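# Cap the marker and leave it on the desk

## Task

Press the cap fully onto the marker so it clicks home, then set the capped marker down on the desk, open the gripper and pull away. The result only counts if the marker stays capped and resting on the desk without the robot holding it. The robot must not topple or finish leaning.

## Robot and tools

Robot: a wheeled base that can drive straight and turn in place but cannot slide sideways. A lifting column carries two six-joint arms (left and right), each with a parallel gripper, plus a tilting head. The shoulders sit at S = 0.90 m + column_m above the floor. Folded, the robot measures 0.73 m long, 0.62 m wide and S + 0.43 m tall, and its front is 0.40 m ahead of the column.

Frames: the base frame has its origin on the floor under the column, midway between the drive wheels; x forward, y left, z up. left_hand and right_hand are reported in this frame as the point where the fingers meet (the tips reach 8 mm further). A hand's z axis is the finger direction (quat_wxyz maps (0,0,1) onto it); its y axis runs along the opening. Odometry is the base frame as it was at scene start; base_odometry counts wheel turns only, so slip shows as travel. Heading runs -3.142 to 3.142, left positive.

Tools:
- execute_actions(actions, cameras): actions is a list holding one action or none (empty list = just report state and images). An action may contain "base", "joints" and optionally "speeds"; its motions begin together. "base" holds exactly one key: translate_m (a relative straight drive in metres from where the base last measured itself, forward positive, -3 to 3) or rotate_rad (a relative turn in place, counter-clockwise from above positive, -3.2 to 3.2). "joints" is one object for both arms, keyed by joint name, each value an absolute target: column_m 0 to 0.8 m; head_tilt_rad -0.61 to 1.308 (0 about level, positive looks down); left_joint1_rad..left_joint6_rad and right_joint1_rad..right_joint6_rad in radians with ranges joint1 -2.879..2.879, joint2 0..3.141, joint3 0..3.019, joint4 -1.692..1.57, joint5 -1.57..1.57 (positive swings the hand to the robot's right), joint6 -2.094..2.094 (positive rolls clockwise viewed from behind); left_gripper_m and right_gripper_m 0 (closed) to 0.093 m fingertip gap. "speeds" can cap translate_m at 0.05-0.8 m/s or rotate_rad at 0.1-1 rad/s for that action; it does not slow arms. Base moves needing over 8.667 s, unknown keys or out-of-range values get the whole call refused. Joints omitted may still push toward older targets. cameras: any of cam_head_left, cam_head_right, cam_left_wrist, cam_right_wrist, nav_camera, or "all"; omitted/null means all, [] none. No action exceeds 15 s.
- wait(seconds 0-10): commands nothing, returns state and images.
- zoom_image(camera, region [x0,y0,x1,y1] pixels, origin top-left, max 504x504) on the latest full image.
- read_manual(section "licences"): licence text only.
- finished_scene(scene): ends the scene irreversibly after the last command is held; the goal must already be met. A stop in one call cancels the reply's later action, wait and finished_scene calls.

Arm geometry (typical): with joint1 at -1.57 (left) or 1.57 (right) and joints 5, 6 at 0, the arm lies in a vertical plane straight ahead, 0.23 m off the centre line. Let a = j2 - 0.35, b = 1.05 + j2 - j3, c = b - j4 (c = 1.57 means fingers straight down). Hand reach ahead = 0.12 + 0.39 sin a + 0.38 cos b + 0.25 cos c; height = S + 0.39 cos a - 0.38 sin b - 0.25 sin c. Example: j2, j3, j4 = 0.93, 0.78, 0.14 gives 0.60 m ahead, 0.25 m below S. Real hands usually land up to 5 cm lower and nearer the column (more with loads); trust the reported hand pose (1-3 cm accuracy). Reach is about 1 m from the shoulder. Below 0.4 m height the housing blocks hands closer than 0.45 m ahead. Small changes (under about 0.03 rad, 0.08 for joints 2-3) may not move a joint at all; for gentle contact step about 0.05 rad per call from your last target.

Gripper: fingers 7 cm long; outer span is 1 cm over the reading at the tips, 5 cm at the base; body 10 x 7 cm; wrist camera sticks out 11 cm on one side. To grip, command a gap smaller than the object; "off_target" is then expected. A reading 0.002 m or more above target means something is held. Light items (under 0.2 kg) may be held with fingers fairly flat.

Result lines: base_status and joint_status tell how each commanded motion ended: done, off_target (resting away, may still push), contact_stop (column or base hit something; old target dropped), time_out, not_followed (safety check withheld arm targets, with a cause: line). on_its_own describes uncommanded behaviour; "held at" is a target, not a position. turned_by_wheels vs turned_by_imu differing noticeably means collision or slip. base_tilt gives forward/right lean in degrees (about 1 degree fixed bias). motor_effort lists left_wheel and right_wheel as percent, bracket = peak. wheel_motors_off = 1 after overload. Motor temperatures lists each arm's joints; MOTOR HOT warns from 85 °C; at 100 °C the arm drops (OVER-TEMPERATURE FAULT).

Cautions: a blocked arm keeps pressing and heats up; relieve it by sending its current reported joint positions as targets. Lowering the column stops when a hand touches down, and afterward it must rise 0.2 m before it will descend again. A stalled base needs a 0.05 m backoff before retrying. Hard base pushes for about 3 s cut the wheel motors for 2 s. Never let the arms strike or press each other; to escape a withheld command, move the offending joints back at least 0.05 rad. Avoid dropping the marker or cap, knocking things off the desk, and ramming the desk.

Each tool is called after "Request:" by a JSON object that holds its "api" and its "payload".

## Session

Request:
{"api": "execute_actions", "payload": {"actions": []}}

Scene clock: 0.00 s.
Motor temperatures (°C, as the motors report them): left_arm=[23 26 24 23 24 22] | right_arm=[22 24 24 25 25 23]
base_odometry: x=+0.000 y=+0.000 heading=+0.000 (m, m, rad; odometry frame)
turned_by_wheels: +0.000 (rad since the last result)
turned_by_imu: +0.000 (rad since the last result)
base_tilt: forward=-0.2 right=-0.5 (deg)
base_status: not commanded
joint_positions: column_m=+0.553 head_tilt_rad=+0.865 left_joint1_rad=-1.578 left_joint2_rad=+0.874 left_joint3_rad=+0.414 left_joint4_rad=-0.891 left_joint5_rad=-0.003 left_joint6_rad=-0.008 left_gripper_m=+0.095 right_joint1_rad=+1.571 right_joint2_rad=+0.853 right_joint3_rad=+0.378 right_joint4_rad=-0.925 right_joint5_rad=+0.009 right_joint6_rad=-0.103 right_gripper_m=+0.094
joint_status: not commanded
wheel_motors_off: 0
motor_effort: left_wheel=+2 right_wheel=+7 (%)
left_hand: x=+0.1612 y=+0.2235 z=+1.2406 quat_wxyz=(+0.402, +0.000, -0.916, -0.001) (m; base frame)
right_hand: x=+0.1401 y=-0.2269 z=+1.2533 quat_wxyz=(+0.424, +0.049, -0.904, -0.018) (m; base frame)
pictures: cam_head_left, cam_head_right, cam_left_wrist, cam_right_wrist, nav_camera
Images, in order (width x height): cam_head_left 896x504, cam_head_right 896x504, cam_left_wrist 616x616, cam_right_wrist 616x616, nav_camera 896x504.

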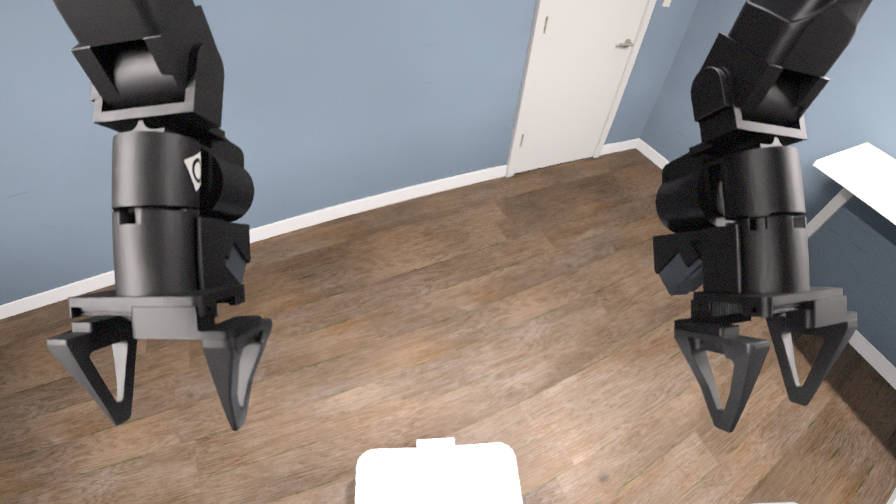

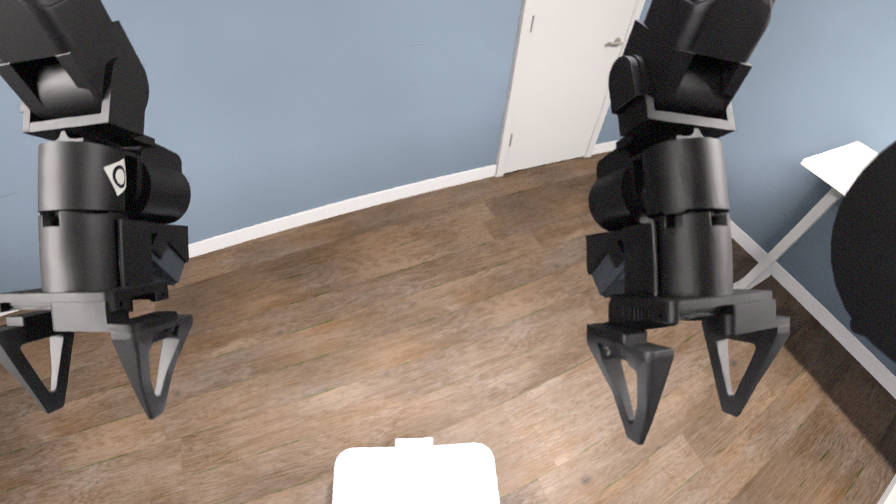

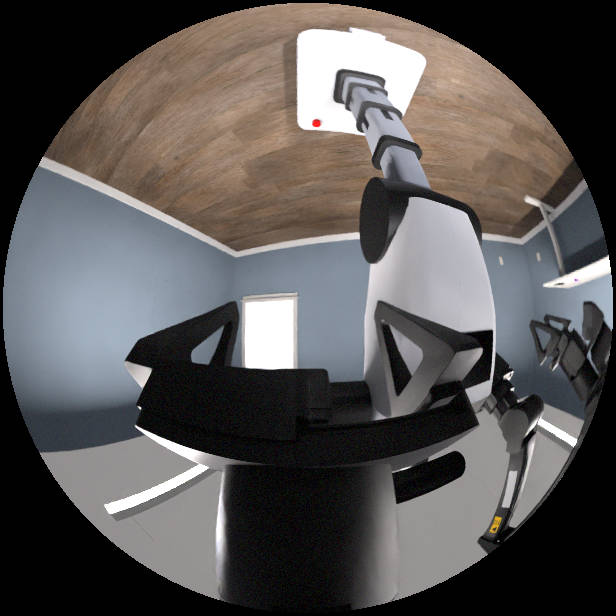

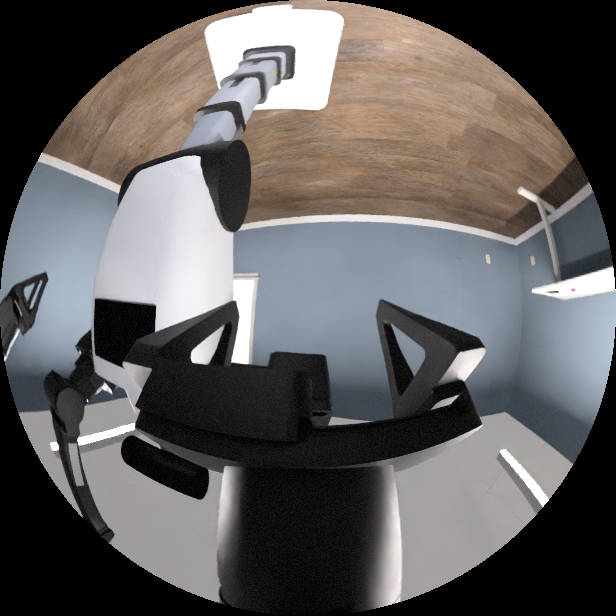

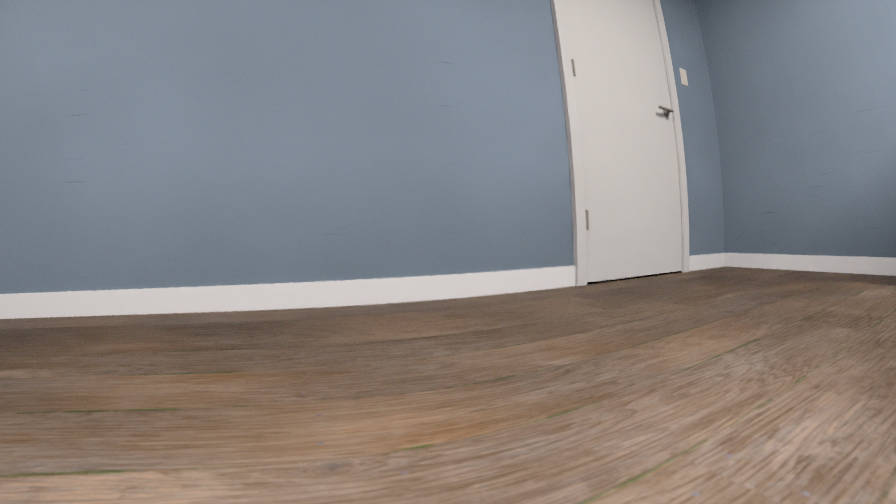

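Request:
{"api": "execute_actions", "payload": {"actions": [{"base":{"rotate_rad":-1.15},"joints":{"head_tilt_rad":0.7}}], "cameras": ["cam_head_left","cam_head_right","nav_camera"]}}

Scene clock: 5.13 s.
Motor temperatures (°C, as the motors report them): left_arm=[23 26 24 23 24 22] | right_arm=[22 24 24 25 25 23]
base_odometry: x=+0.000 y=+0.000 heading=-1.149 (m, m, rad; odometry frame)
turned_by_wheels: -1.149 (rad since the last result)
turned_by_imu: -1.153 (rad since the last result)
base_tilt: forward=-0.2 right=-0.5 (deg)
base_status: done
joint_positions: column_m=+0.553 head_tilt_rad=+0.717 left_joint1_rad=-1.578 left_joint2_rad=+0.874 left_joint3_rad=+0.414 left_joint4_rad=-0.891 left_joint5_rad=-0.003 left_joint6_rad=-0.008 left_gripper_m=+0.095 right_joint1_rad=+1.571 right_joint2_rad=+0.853 right_joint3_rad=+0.378 right_joint4_rad=-0.925 right_joint5_rad=+0.009 right_joint6_rad=-0.103 right_gripper_m=+0.094
joint_status: all done
wheel_motors_off: 0
motor_effort: left_wheel=+2(31) right_wheel=-3(41) (%)
left_hand: x=+0.1612 y=+0.2235 z=+1.2406 quat_wxyz=(+0.402, +0.000, -0.916, -0.001) (m; base frame)
right_hand: x=+0.1401 y=-0.2269 z=+1.2533 quat_wxyz=(+0.424, +0.049, -0.904, -0.018) (m; base frame)
pictures: cam_head_left, cam_head_right, nav_camera
Images, in order (width x height): cam_head_left 896x504, cam_head_right 896x504, nav_camera 896x504.

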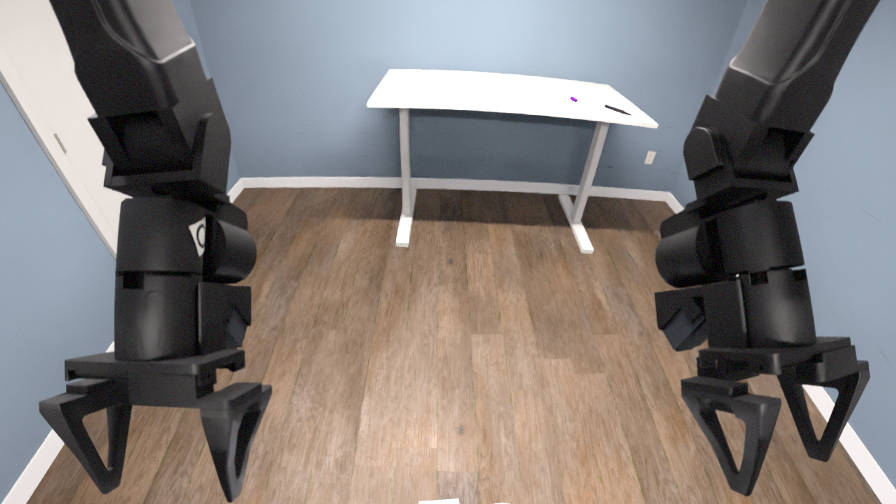

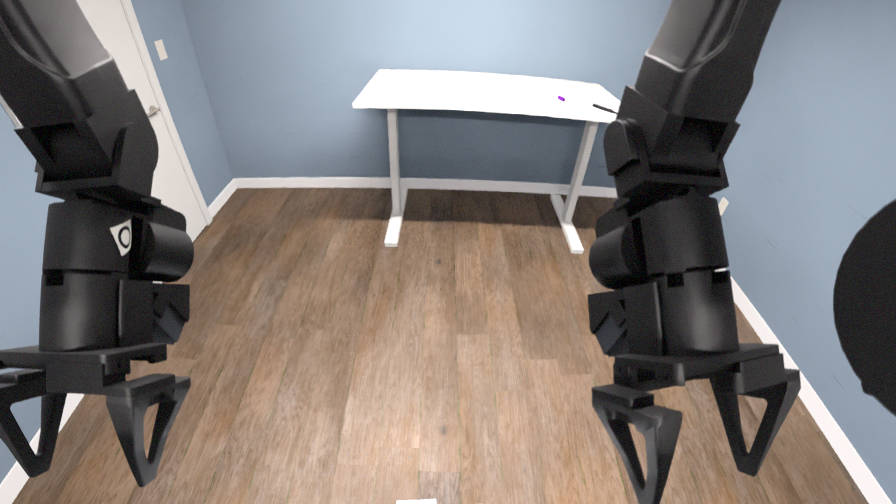

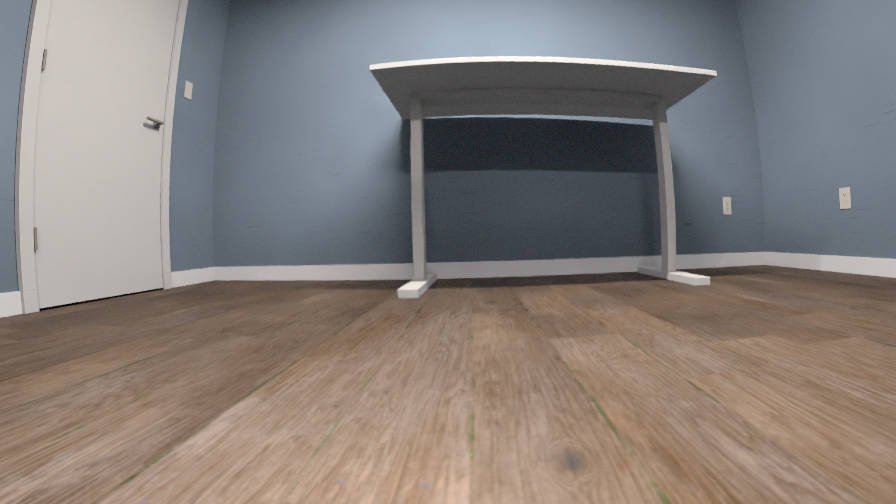

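Request:
{"api": "zoom_image", "payload": {"camera": "cam_head_left", "region": [540, 70, 680, 140]}}

Region (540, 70, 680, 140) of cam_head_left's 896x504 image, scaled by 3.600, with more detail than that image has.

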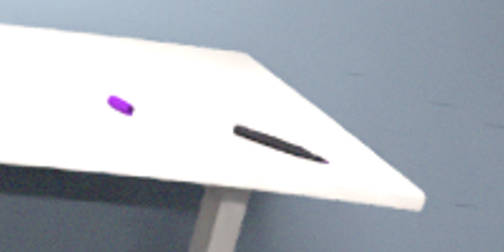

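Request:
{"api": "execute_actions", "payload": {"actions": [{"base":{"rotate_rad":-0.36},"joints":{"column_m":0.5,"left_joint1_rad":-1.57,"left_joint2_rad":1.19,"left_joint3_rad":1.05,"left_joint4_rad":-0.38,"left_joint5_rad":0,"left_joint6_rad":-1.0,"right_joint1_rad":1.57,"right_joint2_rad":1.19,"right_joint3_rad":1.05,"right_joint4_rad":-0.38,"right_joint5_rad":0,"right_joint6_rad":-1.0,"left_gripper_m":0.06,"right_gripper_m":0.06}}], "cameras": []}}

Request:
{"api": "execute_actions", "payload": {"actions": [{"base":{"translate_m":1.1},"joints":{"head_tilt_rad":0.9,"column_m":0.55}}], "cameras": ["cam_head_left","cam_head_right","nav_camera"]}}

Scene clock: 12.03 s.
Motor temperatures (°C, as the motors report them): left_arm=[23 26 24 23 24 22] | right_arm=[22 24 24 25 25 23]
base_odometry: x=+0.000 y=+0.000 heading=-1.508 (m, m, rad; odometry frame)
turned_by_wheels: -0.359 (rad since the last result)
turned_by_imu: -0.360 (rad since the last result)
base_tilt: forward=-0.1 right=-0.5 (deg)
base_status: done
joint_positions: column_m=+0.500 head_tilt_rad=+0.716 left_joint1_rad=-1.574 left_joint2_rad=+1.195 left_joint3_rad=+1.056 left_joint4_rad=-0.378 left_joint5_rad=-0.002 left_joint6_rad=-0.992 left_gripper_m=+0.060 right_joint1_rad=+1.571 right_joint2_rad=+1.197 right_joint3_rad=+1.049 right_joint4_rad=-0.378 right_joint5_rad=+0.001 right_joint6_rad=-0.989 right_gripper_m=+0.060
joint_status: all done
wheel_motors_off: 0
motor_effort: left_wheel=+3(29) right_wheel=-2(33) (%)
left_hand: x=+0.5575 y=+0.2229 z=+1.0564 quat_wxyz=(-0.002, +0.475, -0.880, +0.002) (m; base frame)
right_hand: x=+0.5525 y=-0.2253 z=+1.0545 quat_wxyz=(+0.001, +0.475, -0.880, +0.000) (m; base frame)
pictures: none
No camera images: the call's "cameras" was empty. Leave "cameras" out to get every camera's image.

Scene clock: 15.77 s.
Motor temperatures (°C, as the motors report them): left_arm=[23 27 24 23 24 22] | right_arm=[22 24 24 25 25 23]
base_odometry: x=+0.068 y=-1.098 heading=-1.508 (m, m, rad; odometry frame)
turned_by_wheels: +0.000 (rad since the last result)
turned_by_imu: +0.001 (rad since the last result)
base_tilt: forward=-0.1 right=-0.5 (deg)
base_status: done
joint_positions: column_m=+0.550 head_tilt_rad=+0.901 left_joint1_rad=-1.574 left_joint2_rad=+1.195 left_joint3_rad=+1.051 left_joint4_rad=-0.378 left_joint5_rad=-0.002 left_joint6_rad=-0.992 left_gripper_m=+0.060 right_joint1_rad=+1.571 right_joint2_rad=+1.197 right_joint3_rad=+1.047 right_joint4_rad=-0.378 right_joint5_rad=+0.001 right_joint6_rad=-0.989 right_gripper_m=+0.060
joint_status: all done
wheel_motors_off: 0
motor_effort: left_wheel=+1(46) right_wheel=+2(45) (%)
left_hand: x=+0.5543 y=+0.2229 z=+1.1055 quat_wxyz=(+0.000, +0.475, -0.880, +0.001) (m; base frame)
right_hand: x=+0.5513 y=-0.2253 z=+1.1041 quat_wxyz=(+0.002, +0.475, -0.880, -0.001) (m; base frame)
pictures: cam_head_left, cam_head_right, nav_camera
Images, in order (width x height): cam_head_left 896x504, cam_head_right 896x504, nav_camera 896x504.

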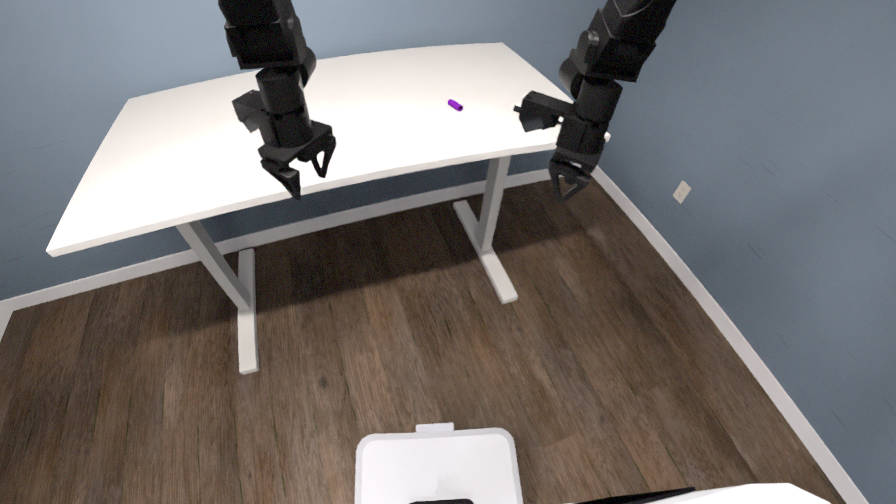

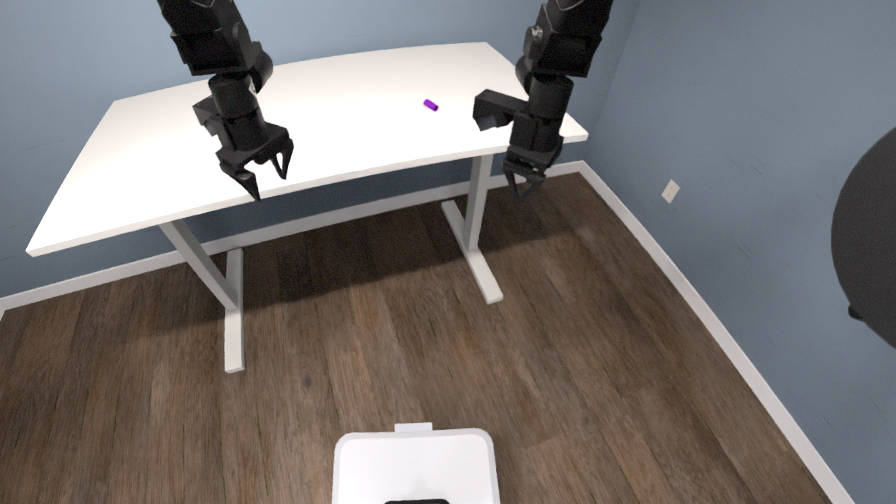

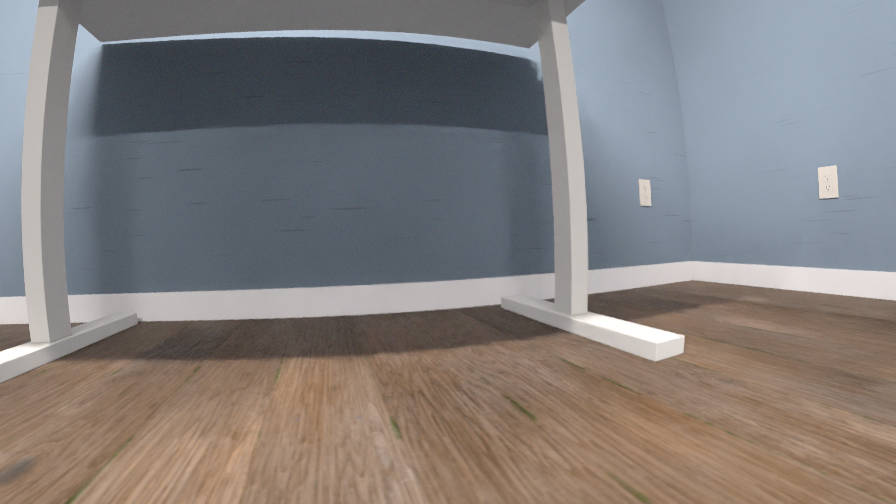

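Request:
{"api": "execute_actions", "payload": {"actions": [{"base":{"translate_m":0.45},"joints":{"head_tilt_rad":1.0,"left_joint1_rad":-1.45,"right_joint1_rad":1.45}}]}}

Scene clock: 19.93 s.
Motor temperatures (°C, as the motors report them): left_arm=[23 27 24 23 24 22] | right_arm=[22 24 24 25 25 23]
base_odometry: x=+0.096 y=-1.547 heading=-1.508 (m, m, rad; odometry frame)
turned_by_wheels: +0.000 (rad since the last result)
turned_by_imu: +0.001 (rad since the last result)
base_tilt: forward=-0.1 right=-0.4 (deg)
base_status: done
joint_positions: column_m=+0.550 head_tilt_rad=+1.000 left_joint1_rad=-1.439 left_joint2_rad=+1.195 left_joint3_rad=+1.049 left_joint4_rad=-0.378 left_joint5_rad=-0.001 left_joint6_rad=-0.992 left_gripper_m=+0.060 right_joint1_rad=+1.443 right_joint2_rad=+1.197 right_joint3_rad=+1.046 right_joint4_rad=-0.378 right_joint5_rad=+0.001 right_joint6_rad=-0.989 right_gripper_m=+0.060
joint_status: all done
wheel_motors_off: 0
motor_effort: left_wheel=+0(29) right_wheel=-1(30) (%)
left_hand: x=+0.5511 y=+0.2950 z=+1.1093 quat_wxyz=(-0.027, +0.504, -0.862, -0.050) (m; base frame)
right_hand: x=+0.5487 y=-0.2939 z=+1.1078 quat_wxyz=(+0.029, +0.446, -0.893, +0.048) (m; base frame)
pictures: cam_head_left, cam_head_right, cam_left_wrist, cam_right_wrist, nav_camera
Images, in order (width x height): cam_head_left 896x504, cam_head_right 896x504, cam_left_wrist 616x616, cam_right_wrist 616x616, nav_camera 896x504.

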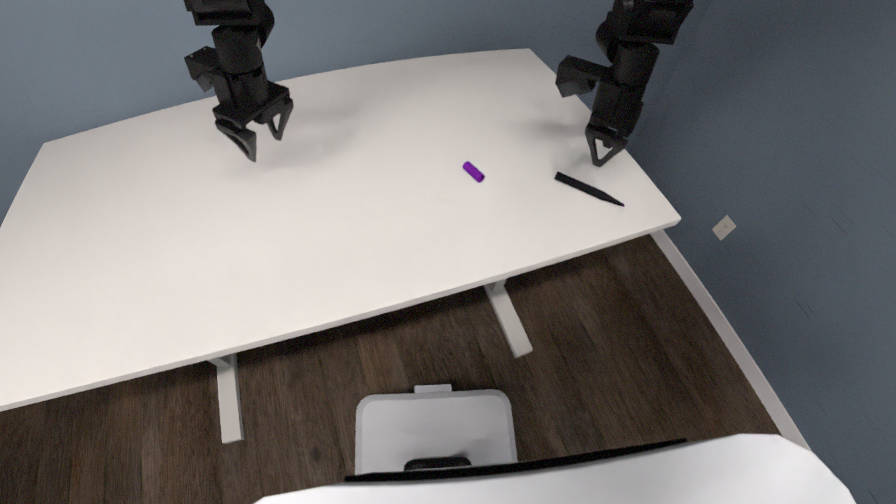

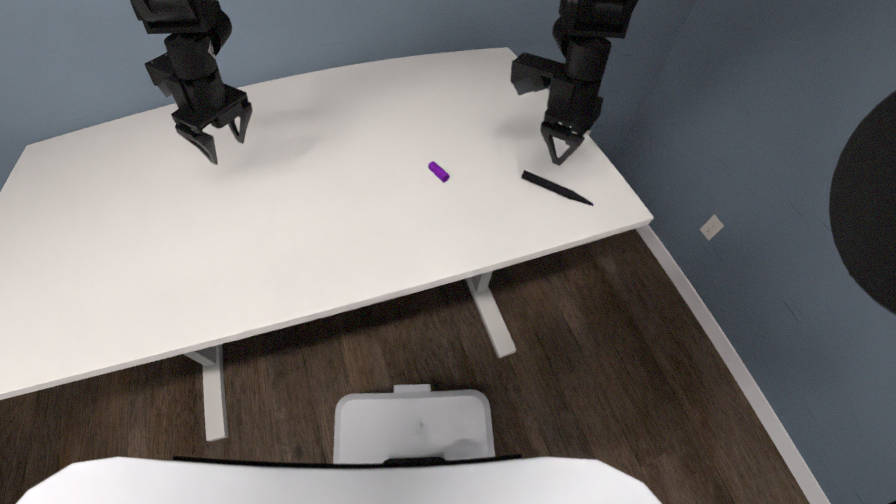

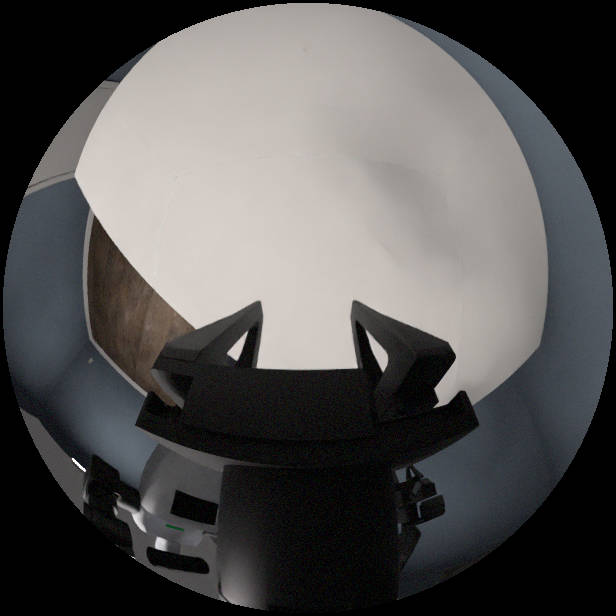

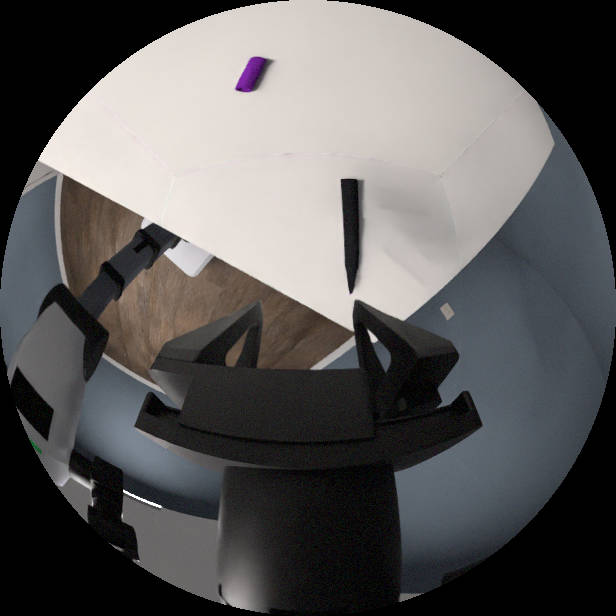

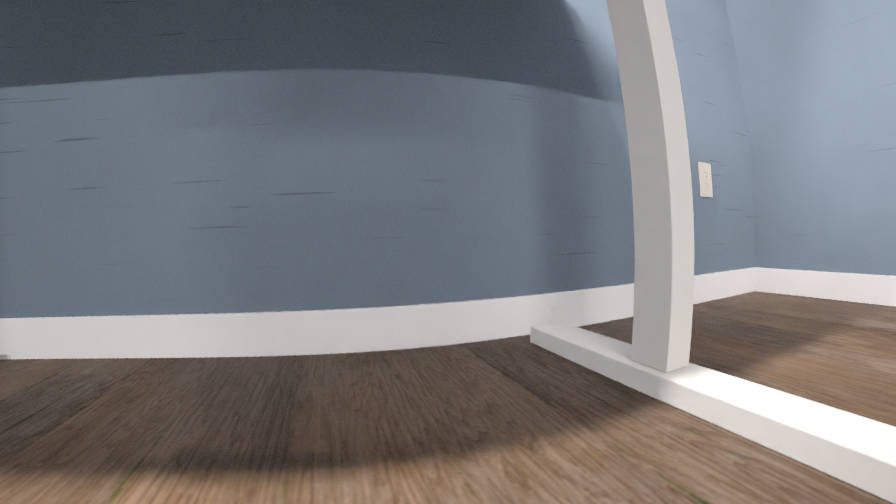

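Request:
{"api": "execute_actions", "payload": {"actions": [{"base":{"rotate_rad":-0.2},"joints":{"column_m":0.6,"left_joint1_rad":-1.6,"left_joint2_rad":1.65,"left_joint3_rad":1.583,"left_joint4_rad":-0.468,"left_joint5_rad":-0.218,"left_joint6_rad":-1.03,"right_joint1_rad":1.766,"right_joint2_rad":1.647,"right_joint3_rad":1.61,"right_joint4_rad":-0.49,"right_joint5_rad":0.169,"right_joint6_rad":-1.06}}], "cameras": ["cam_head_left","cam_right_wrist","cam_left_wrist"]}}

Scene clock: 27.27 s.
Motor temperatures (°C, as the motors report them): left_arm=[23 27 24 23 24 22] | right_arm=[22 25 25 25 25 23]
base_odometry: x=+0.096 y=-1.547 heading=-1.707 (m, m, rad; odometry frame)
turned_by_wheels: -0.199 (rad since the last result)
turned_by_imu: -0.197 (rad since the last result)
base_tilt: forward=-0.1 right=-0.5 (deg)
base_status: done
joint_positions: column_m=+0.600 head_tilt_rad=+1.000 left_joint1_rad=-1.603 left_joint2_rad=+1.648 left_joint3_rad=+1.566 left_joint4_rad=-0.463 left_joint5_rad=-0.216 left_joint6_rad=-1.023 left_gripper_m=+0.060 right_joint1_rad=+1.762 right_joint2_rad=+1.654 right_joint3_rad=+1.596 right_joint4_rad=-0.485 right_joint5_rad=+0.168 right_joint6_rad=-1.049 right_gripper_m=+0.060
joint_status: all done
wheel_motors_off: 0
motor_effort: left_wheel=+0(41) right_wheel=-1(46) (%)
left_hand: x=+0.6529 y=+0.2386 z=+1.0163 quat_wxyz=(-0.037, +0.479, -0.873, -0.087) (m; base frame)
right_hand: x=+0.6585 y=-0.1187 z=+1.0236 quat_wxyz=(+0.006, +0.542, -0.840, -0.001) (m; base frame)
pictures: cam_head_left, cam_left_wrist, cam_right_wrist
Images, in order (width x height): cam_head_left 896x504, cam_left_wrist 616x616, cam_right_wrist 616x616.

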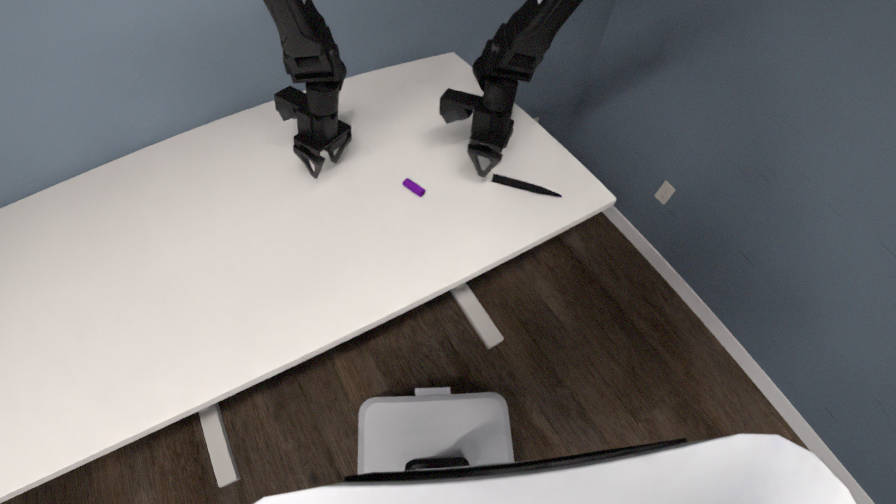

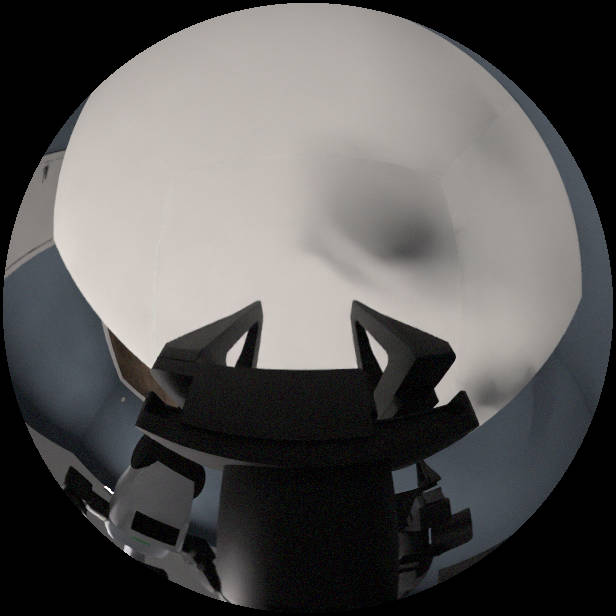

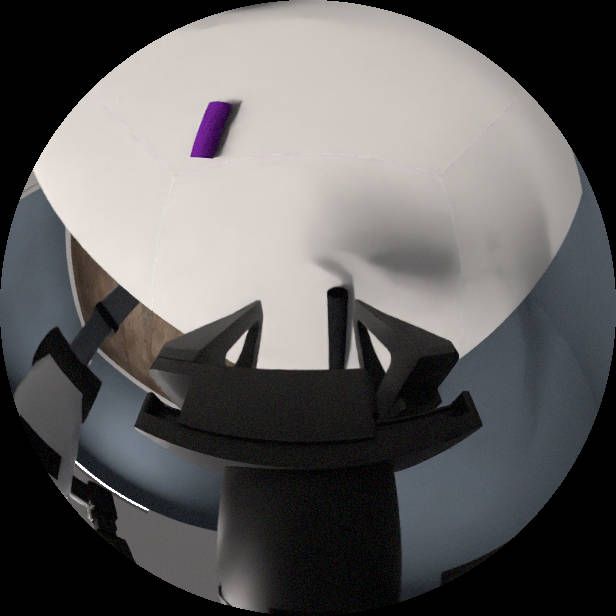

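Request:
{"api": "execute_actions", "payload": {"actions": [{"joints":{"right_joint1_rad":1.655,"right_joint2_rad":1.625,"right_joint3_rad":1.615,"right_joint4_rad":-0.50,"right_joint5_rad":0.078,"right_joint6_rad":-1.115,"left_joint1_rad":-1.88,"left_joint2_rad":1.675,"left_joint3_rad":1.655,"left_joint4_rad":-0.50,"left_joint5_rad":-0.274,"left_joint6_rad":-1.065}}], "cameras": ["cam_head_left","cam_right_wrist","cam_left_wrist"]}}

Scene clock: 33.40 s.
Motor temperatures (°C, as the motors report them): left_arm=[23 28 24 23 24 22] | right_arm=[22 25 25 25 25 23]
base_odometry: x=+0.096 y=-1.547 heading=-1.707 (m, m, rad; odometry frame)
turned_by_wheels: +0.000 (rad since the last result)
turned_by_imu: +0.001 (rad since the last result)
base_tilt: forward=-0.1 right=-0.4 (deg)
base_status: not commanded
joint_positions: column_m=+0.600 head_tilt_rad=+1.000 left_joint1_rad=-1.886 left_joint2_rad=+1.661 left_joint3_rad=+1.637 left_joint4_rad=-0.493 left_joint5_rad=-0.272 left_joint6_rad=-1.058 left_gripper_m=+0.060 right_joint1_rad=+1.652 right_joint2_rad=+1.652 right_joint3_rad=+1.596 right_joint4_rad=-0.493 right_joint5_rad=+0.080 right_joint6_rad=-1.104 right_gripper_m=+0.060
joint_status: all done
wheel_motors_off: 0
motor_effort: left_wheel=+4(9) right_wheel=-4(10) (%)
left_hand: x=+0.6701 y=+0.0474 z=+1.0427 quat_wxyz=(-0.011, +0.437, -0.900, +0.008) (m; base frame)
right_hand: x=+0.6607 y=-0.1815 z=+1.0176 quat_wxyz=(+0.013, +0.542, -0.840, -0.002) (m; base frame)
pictures: cam_head_left, cam_left_wrist, cam_right_wrist
Images, in order (width x height): cam_head_left 896x504, cam_left_wrist 616x616, cam_right_wrist 616x616.

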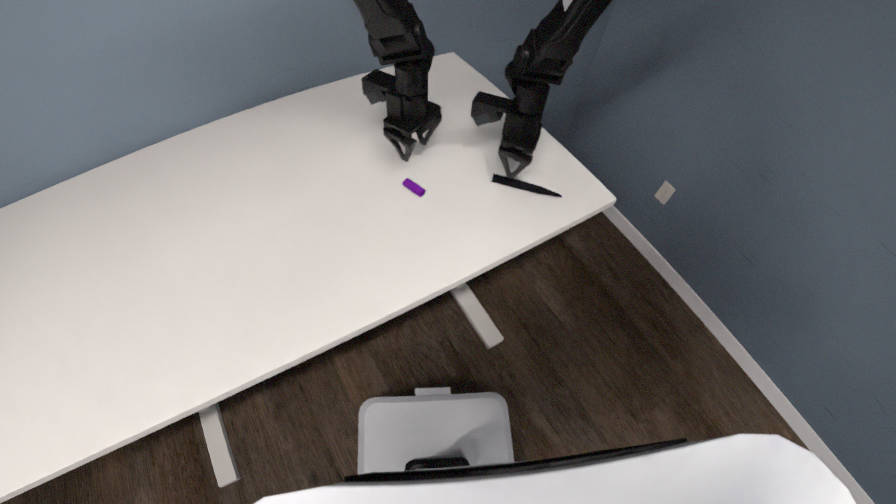

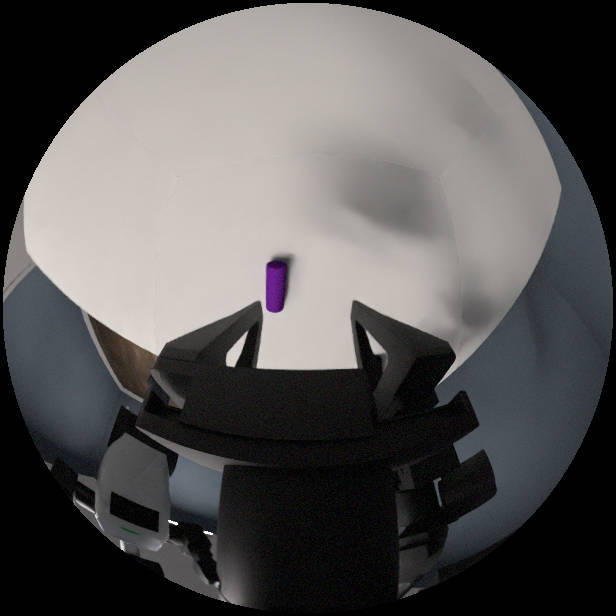

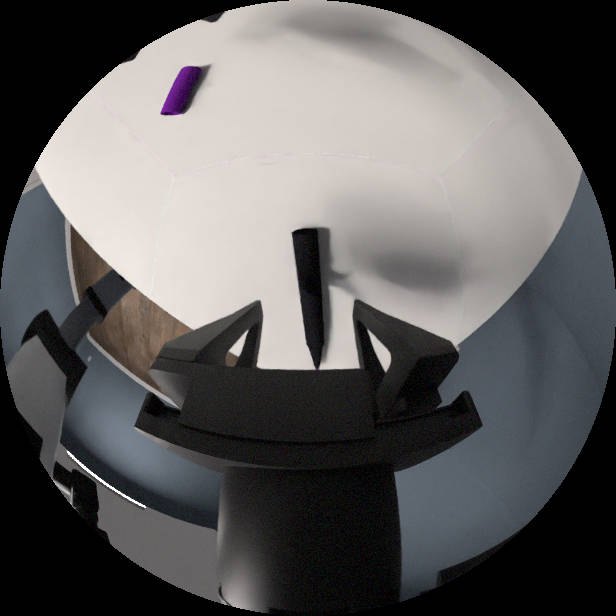

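Request:
{"api": "execute_actions", "payload": {"actions": [{"joints":{"column_m":0.575,"right_joint1_rad":1.68,"right_joint5_rad":0.085,"right_joint6_rad":-1.18,"left_joint1_rad":-1.865,"left_joint2_rad":1.69,"left_joint3_rad":1.528,"left_joint4_rad":-0.36,"left_joint5_rad":-0.268}}], "cameras": ["cam_right_wrist","cam_left_wrist"]}}

Scene clock: 37.00 s.
Motor temperatures (°C, as the motors report them): left_arm=[23 28 24 23 24 22] | right_arm=[22 26 25 25 25 23]
base_odometry: x=+0.096 y=-1.547 heading=-1.707 (m, m, rad; odometry frame)
turned_by_wheels: +0.000 (rad since the last result)
turned_by_imu: +0.001 (rad since the last result)
base_tilt: forward=-0.1 right=-0.5 (deg)
base_status: not commanded
joint_positions: column_m=+0.575 head_tilt_rad=+1.000 left_joint1_rad=-1.881 left_joint2_rad=+1.686 left_joint3_rad=+1.525 left_joint4_rad=-0.372 left_joint5_rad=-0.270 left_joint6_rad=-1.058 left_gripper_m=+0.060 right_joint1_rad=+1.680 right_joint2_rad=+1.646 right_joint3_rad=+1.596 right_joint4_rad=-0.493 right_joint5_rad=+0.084 right_joint6_rad=-1.168 right_gripper_m=+0.060
joint_status: all done
wheel_motors_off: 0
motor_effort: left_wheel=+5(6) right_wheel=-6(4) (%)
left_hand: x=+0.6216 y=+0.0494 z=+0.9862 quat_wxyz=(-0.006, +0.436, -0.900, +0.002) (m; base frame)
right_hand: x=+0.6631 y=-0.1627 z=+0.9975 quat_wxyz=(+0.004, +0.575, -0.818, -0.009) (m; base frame)
pictures: cam_left_wrist, cam_right_wrist
Images, in order (width x height): cam_left_wrist 616x616, cam_right_wrist 616x616.

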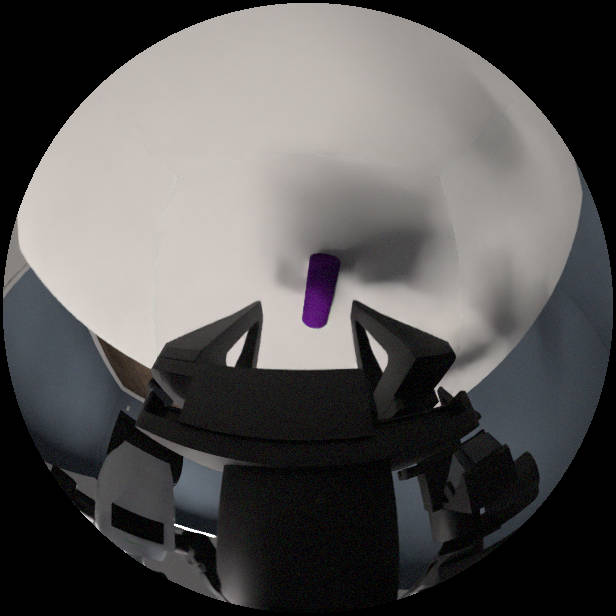

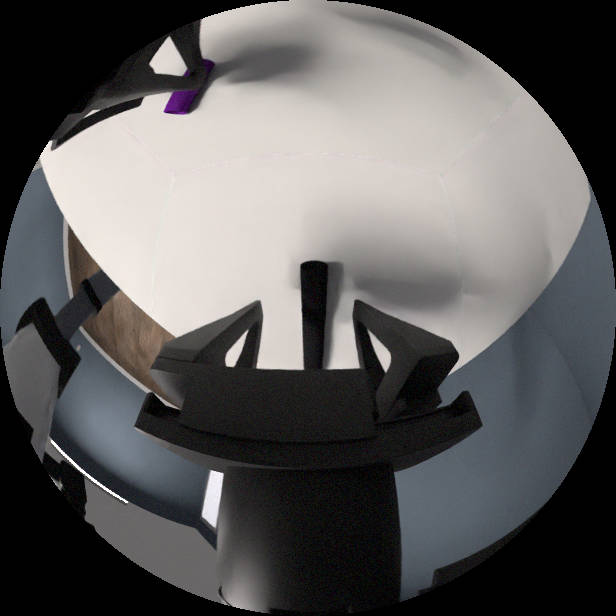

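Request:
{"api": "execute_actions", "payload": {"actions": [{"joints":{"column_m":0.548,"right_joint2_rad":1.675,"right_joint3_rad":1.615,"right_joint5_rad":0.11,"left_joint4_rad":-0.335,"left_joint6_rad":-0.93}}], "cameras": ["cam_right_wrist","cam_left_wrist"]}}

Scene clock: 39.47 s.
Motor temperatures (°C, as the motors report them): left_arm=[23 28 24 23 24 22] | right_arm=[22 26 25 25 25 23]
base_odometry: x=+0.096 y=-1.547 heading=-1.707 (m, m, rad; odometry frame)
turned_by_wheels: +0.000 (rad since the last result)
turned_by_imu: +0.001 (rad since the last result)
base_tilt: forward=-0.2 right=-0.4 (deg)
base_status: not commanded
joint_positions: column_m=+0.548 head_tilt_rad=+1.000 left_joint1_rad=-1.881 left_joint2_rad=+1.675 left_joint3_rad=+1.525 left_joint4_rad=-0.346 left_joint5_rad=-0.270 left_joint6_rad=-0.937 left_gripper_m=+0.060 right_joint1_rad=+1.680 right_joint2_rad=+1.650 right_joint3_rad=+1.599 right_joint4_rad=-0.496 right_joint5_rad=+0.109 right_joint6_rad=-1.169 right_gripper_m=+0.060
joint_status: all done
wheel_motors_off: 0
motor_effort: left_wheel=+6(7) right_wheel=-4(6) (%)
left_hand: x=+0.6333 y=+0.0494 z=+0.9648 quat_wxyz=(-0.021, +0.385, -0.923, +0.011) (m; base frame)
right_hand: x=+0.6622 y=-0.1665 z=+0.9690 quat_wxyz=(+0.012, +0.575, -0.818, +0.000) (m; base frame)
pictures: cam_left_wrist, cam_right_wrist
Images, in order (width x height): cam_left_wrist 616x616, cam_right_wrist 616x616.

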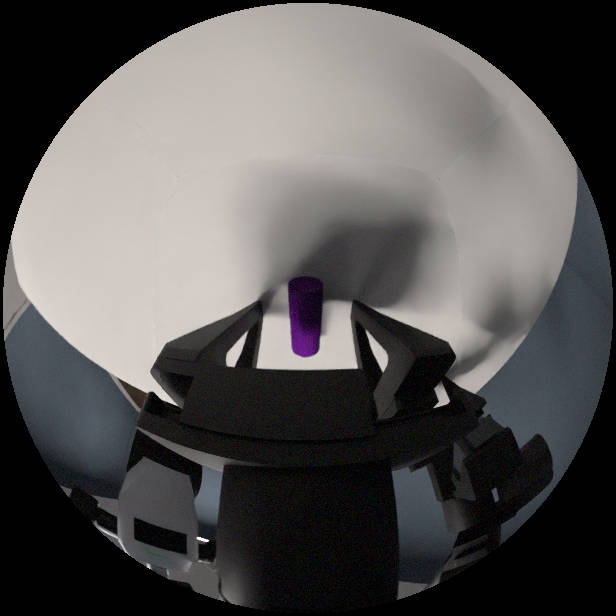

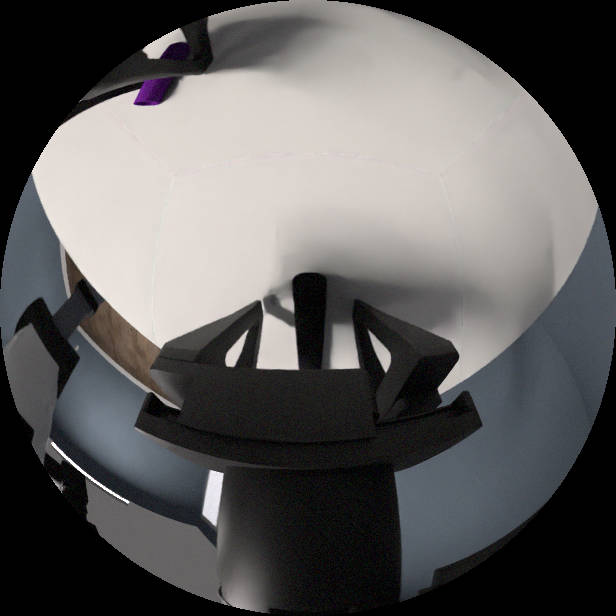

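Request:
{"api": "execute_actions", "payload": {"actions": [{"joints":{"left_gripper_m":0.0,"right_gripper_m":0.0,"left_joint2_rad":1.665}}], "cameras": ["cam_right_wrist","cam_left_wrist"]}}

Request:
{"api": "execute_actions", "payload": {"actions": [{"joints":{"column_m":0.585}}], "cameras": []}}

Scene clock: 42.13 s.
Motor temperatures (°C, as the motors report them): left_arm=[23 28 24 23 24 22] | right_arm=[22 26 25 25 25 23]
base_odometry: x=+0.096 y=-1.547 heading=-1.707 (m, m, rad; odometry frame)
turned_by_wheels: +0.000 (rad since the last result)
turned_by_imu: +0.001 (rad since the last result)
base_tilt: forward=-0.1 right=-0.5 (deg)
base_status: not commanded
joint_positions: column_m=+0.548 head_tilt_rad=+1.000 left_joint1_rad=-1.881 left_joint2_rad=+1.674 left_joint3_rad=+1.525 left_joint4_rad=-0.346 left_joint5_rad=-0.270 left_joint6_rad=-0.937 left_gripper_m=+0.018 right_joint1_rad=+1.680 right_joint2_rad=+1.650 right_joint3_rad=+1.603 right_joint4_rad=-0.496 right_joint5_rad=+0.109 right_joint6_rad=-1.169 right_gripper_m=+0.017
joint_status: left_gripper_m off_target (ended at +0.018, target +0.000); right_gripper_m off_target (ended at +0.017, target +0.000); the others done
wheel_motors_off: 0
motor_effort: left_wheel=+6(7) right_wheel=-5(5) (%)
left_hand: x=+0.6339 y=+0.0494 z=+0.9653 quat_wxyz=(-0.021, +0.385, -0.922, +0.011) (m; base frame)
right_hand: x=+0.6643 y=-0.1666 z=+0.9694 quat_wxyz=(+0.011, +0.575, -0.818, +0.002) (m; base frame)
pictures: cam_left_wrist, cam_right_wrist
Images, in order (width x height): cam_left_wrist 616x616, cam_right_wrist 616x616.

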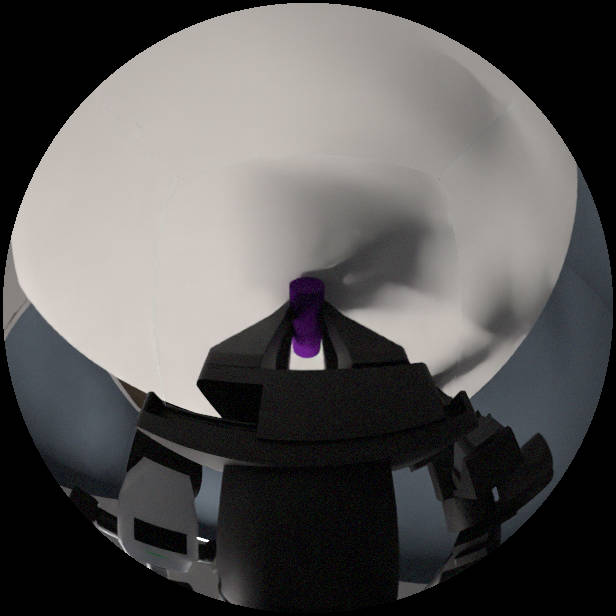

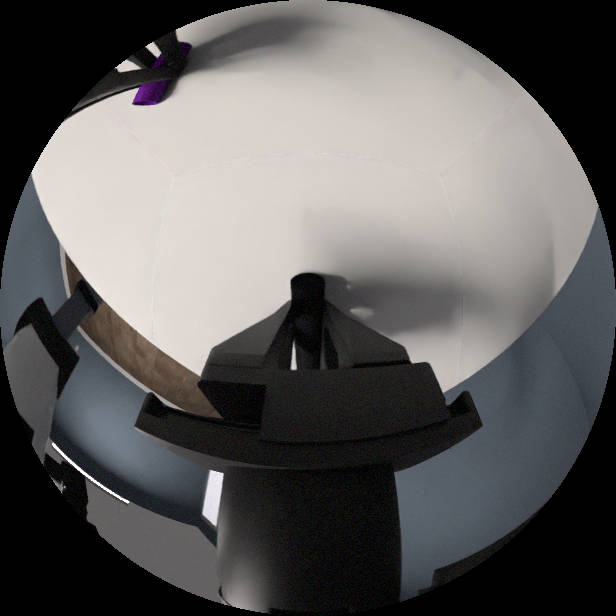

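Scene clock: 43.20 s.
Motor temperatures (°C, as the motors report them): left_arm=[23 28 24 23 24 22] | right_arm=[22 26 25 25 25 23]
base_odometry: x=+0.096 y=-1.547 heading=-1.707 (m, m, rad; odometry frame)
turned_by_wheels: +0.000 (rad since the last result)
turned_by_imu: +0.000 (rad since the last result)
base_tilt: forward=-0.2 right=-0.5 (deg)
base_status: not commanded
joint_positions: column_m=+0.585 head_tilt_rad=+1.000 left_joint1_rad=-1.880 left_joint2_rad=+1.674 left_joint3_rad=+1.525 left_joint4_rad=-0.346 left_joint5_rad=-0.270 left_joint6_rad=-0.937 left_gripper_m=+0.018 right_joint1_rad=+1.680 right_joint2_rad=+1.654 right_joint3_rad=+1.603 right_joint4_rad=-0.496 right_joint5_rad=+0.109 right_joint6_rad=-1.169 right_gripper_m=+0.017
joint_status: all done
wheel_motors_off: 0
motor_effort: left_wheel=+6(6) right_wheel=-5(5) (%)
left_hand: x=+0.6339 y=+0.0497 z=+1.0021 quat_wxyz=(-0.021, +0.385, -0.922, +0.011) (m; base frame)
right_hand: x=+0.6622 y=-0.1665 z=+1.0040 quat_wxyz=(+0.013, +0.575, -0.818, +0.001) (m; base frame)
pictures: none
No camera images: the call's "cameras" was empty. Leave "cameras" out to get every camera's image.

Request:
{"api": "execute_actions", "payload": {"actions": [{"joints":{"left_joint1_rad":-1.765,"left_joint2_rad":1.626,"left_joint3_rad":1.521,"left_joint4_rad":-0.427,"left_joint5_rad":-0.185,"left_joint6_rad":-1.68,"right_joint1_rad":1.775,"right_joint2_rad":1.626,"right_joint3_rad":1.521,"right_joint4_rad":-0.427,"right_joint5_rad":0.185,"right_joint6_rad":1.68}}], "cameras": ["cam_head_left"]}}

Request:
{"api": "zoom_image", "payload": {"camera": "cam_head_left", "region": [350, 140, 530, 220]}}

Scene clock: 48.20 s.
Motor temperatures (°C, as the motors report them): left_arm=[23 28 24 23 24 22] | right_arm=[22 26 25 25 25 23]
base_odometry: x=+0.096 y=-1.547 heading=-1.707 (m, m, rad; odometry frame)
turned_by_wheels: +0.000 (rad since the last result)
turned_by_imu: +0.002 (rad since the last result)
base_tilt: forward=-0.1 right=-0.5 (deg)
base_status: not commanded
joint_positions: column_m=+0.585 head_tilt_rad=+1.000 left_joint1_rad=-1.753 left_joint2_rad=+1.644 left_joint3_rad=+1.525 left_joint4_rad=-0.418 left_joint5_rad=-0.188 left_joint6_rad=-1.672 left_gripper_m=+0.018 right_joint1_rad=+1.780 right_joint2_rad=+1.641 right_joint3_rad=+1.514 right_joint4_rad=-0.434 right_joint5_rad=+0.183 right_joint6_rad=+1.669 right_gripper_m=+0.017
joint_status: all done
wheel_motors_off: 0
motor_effort: left_wheel=+8(9) right_wheel=-7(8) (%)
left_hand: x=+0.6390 y=+0.1283 z=+1.0022 quat_wxyz=(-0.010, +0.710, -0.704, -0.011) (m; base frame)
right_hand: x=+0.6283 y=-0.1102 z=+1.0045 quat_wxyz=(+0.008, -0.703, -0.711, +0.011) (m; base frame)
pictures: cam_head_left
Images, in order (width x height): cam_head_left 896x504.

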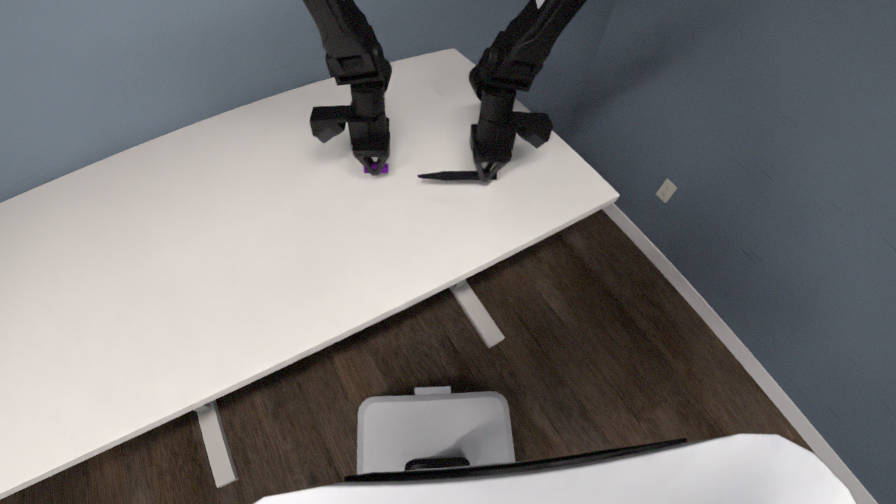

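Region (350, 140, 530, 220) of cam_head_left's 896x504 image, scaled by 2.800, with more detail than that image has.

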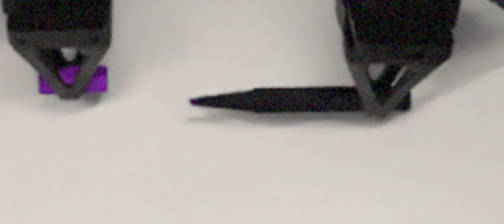

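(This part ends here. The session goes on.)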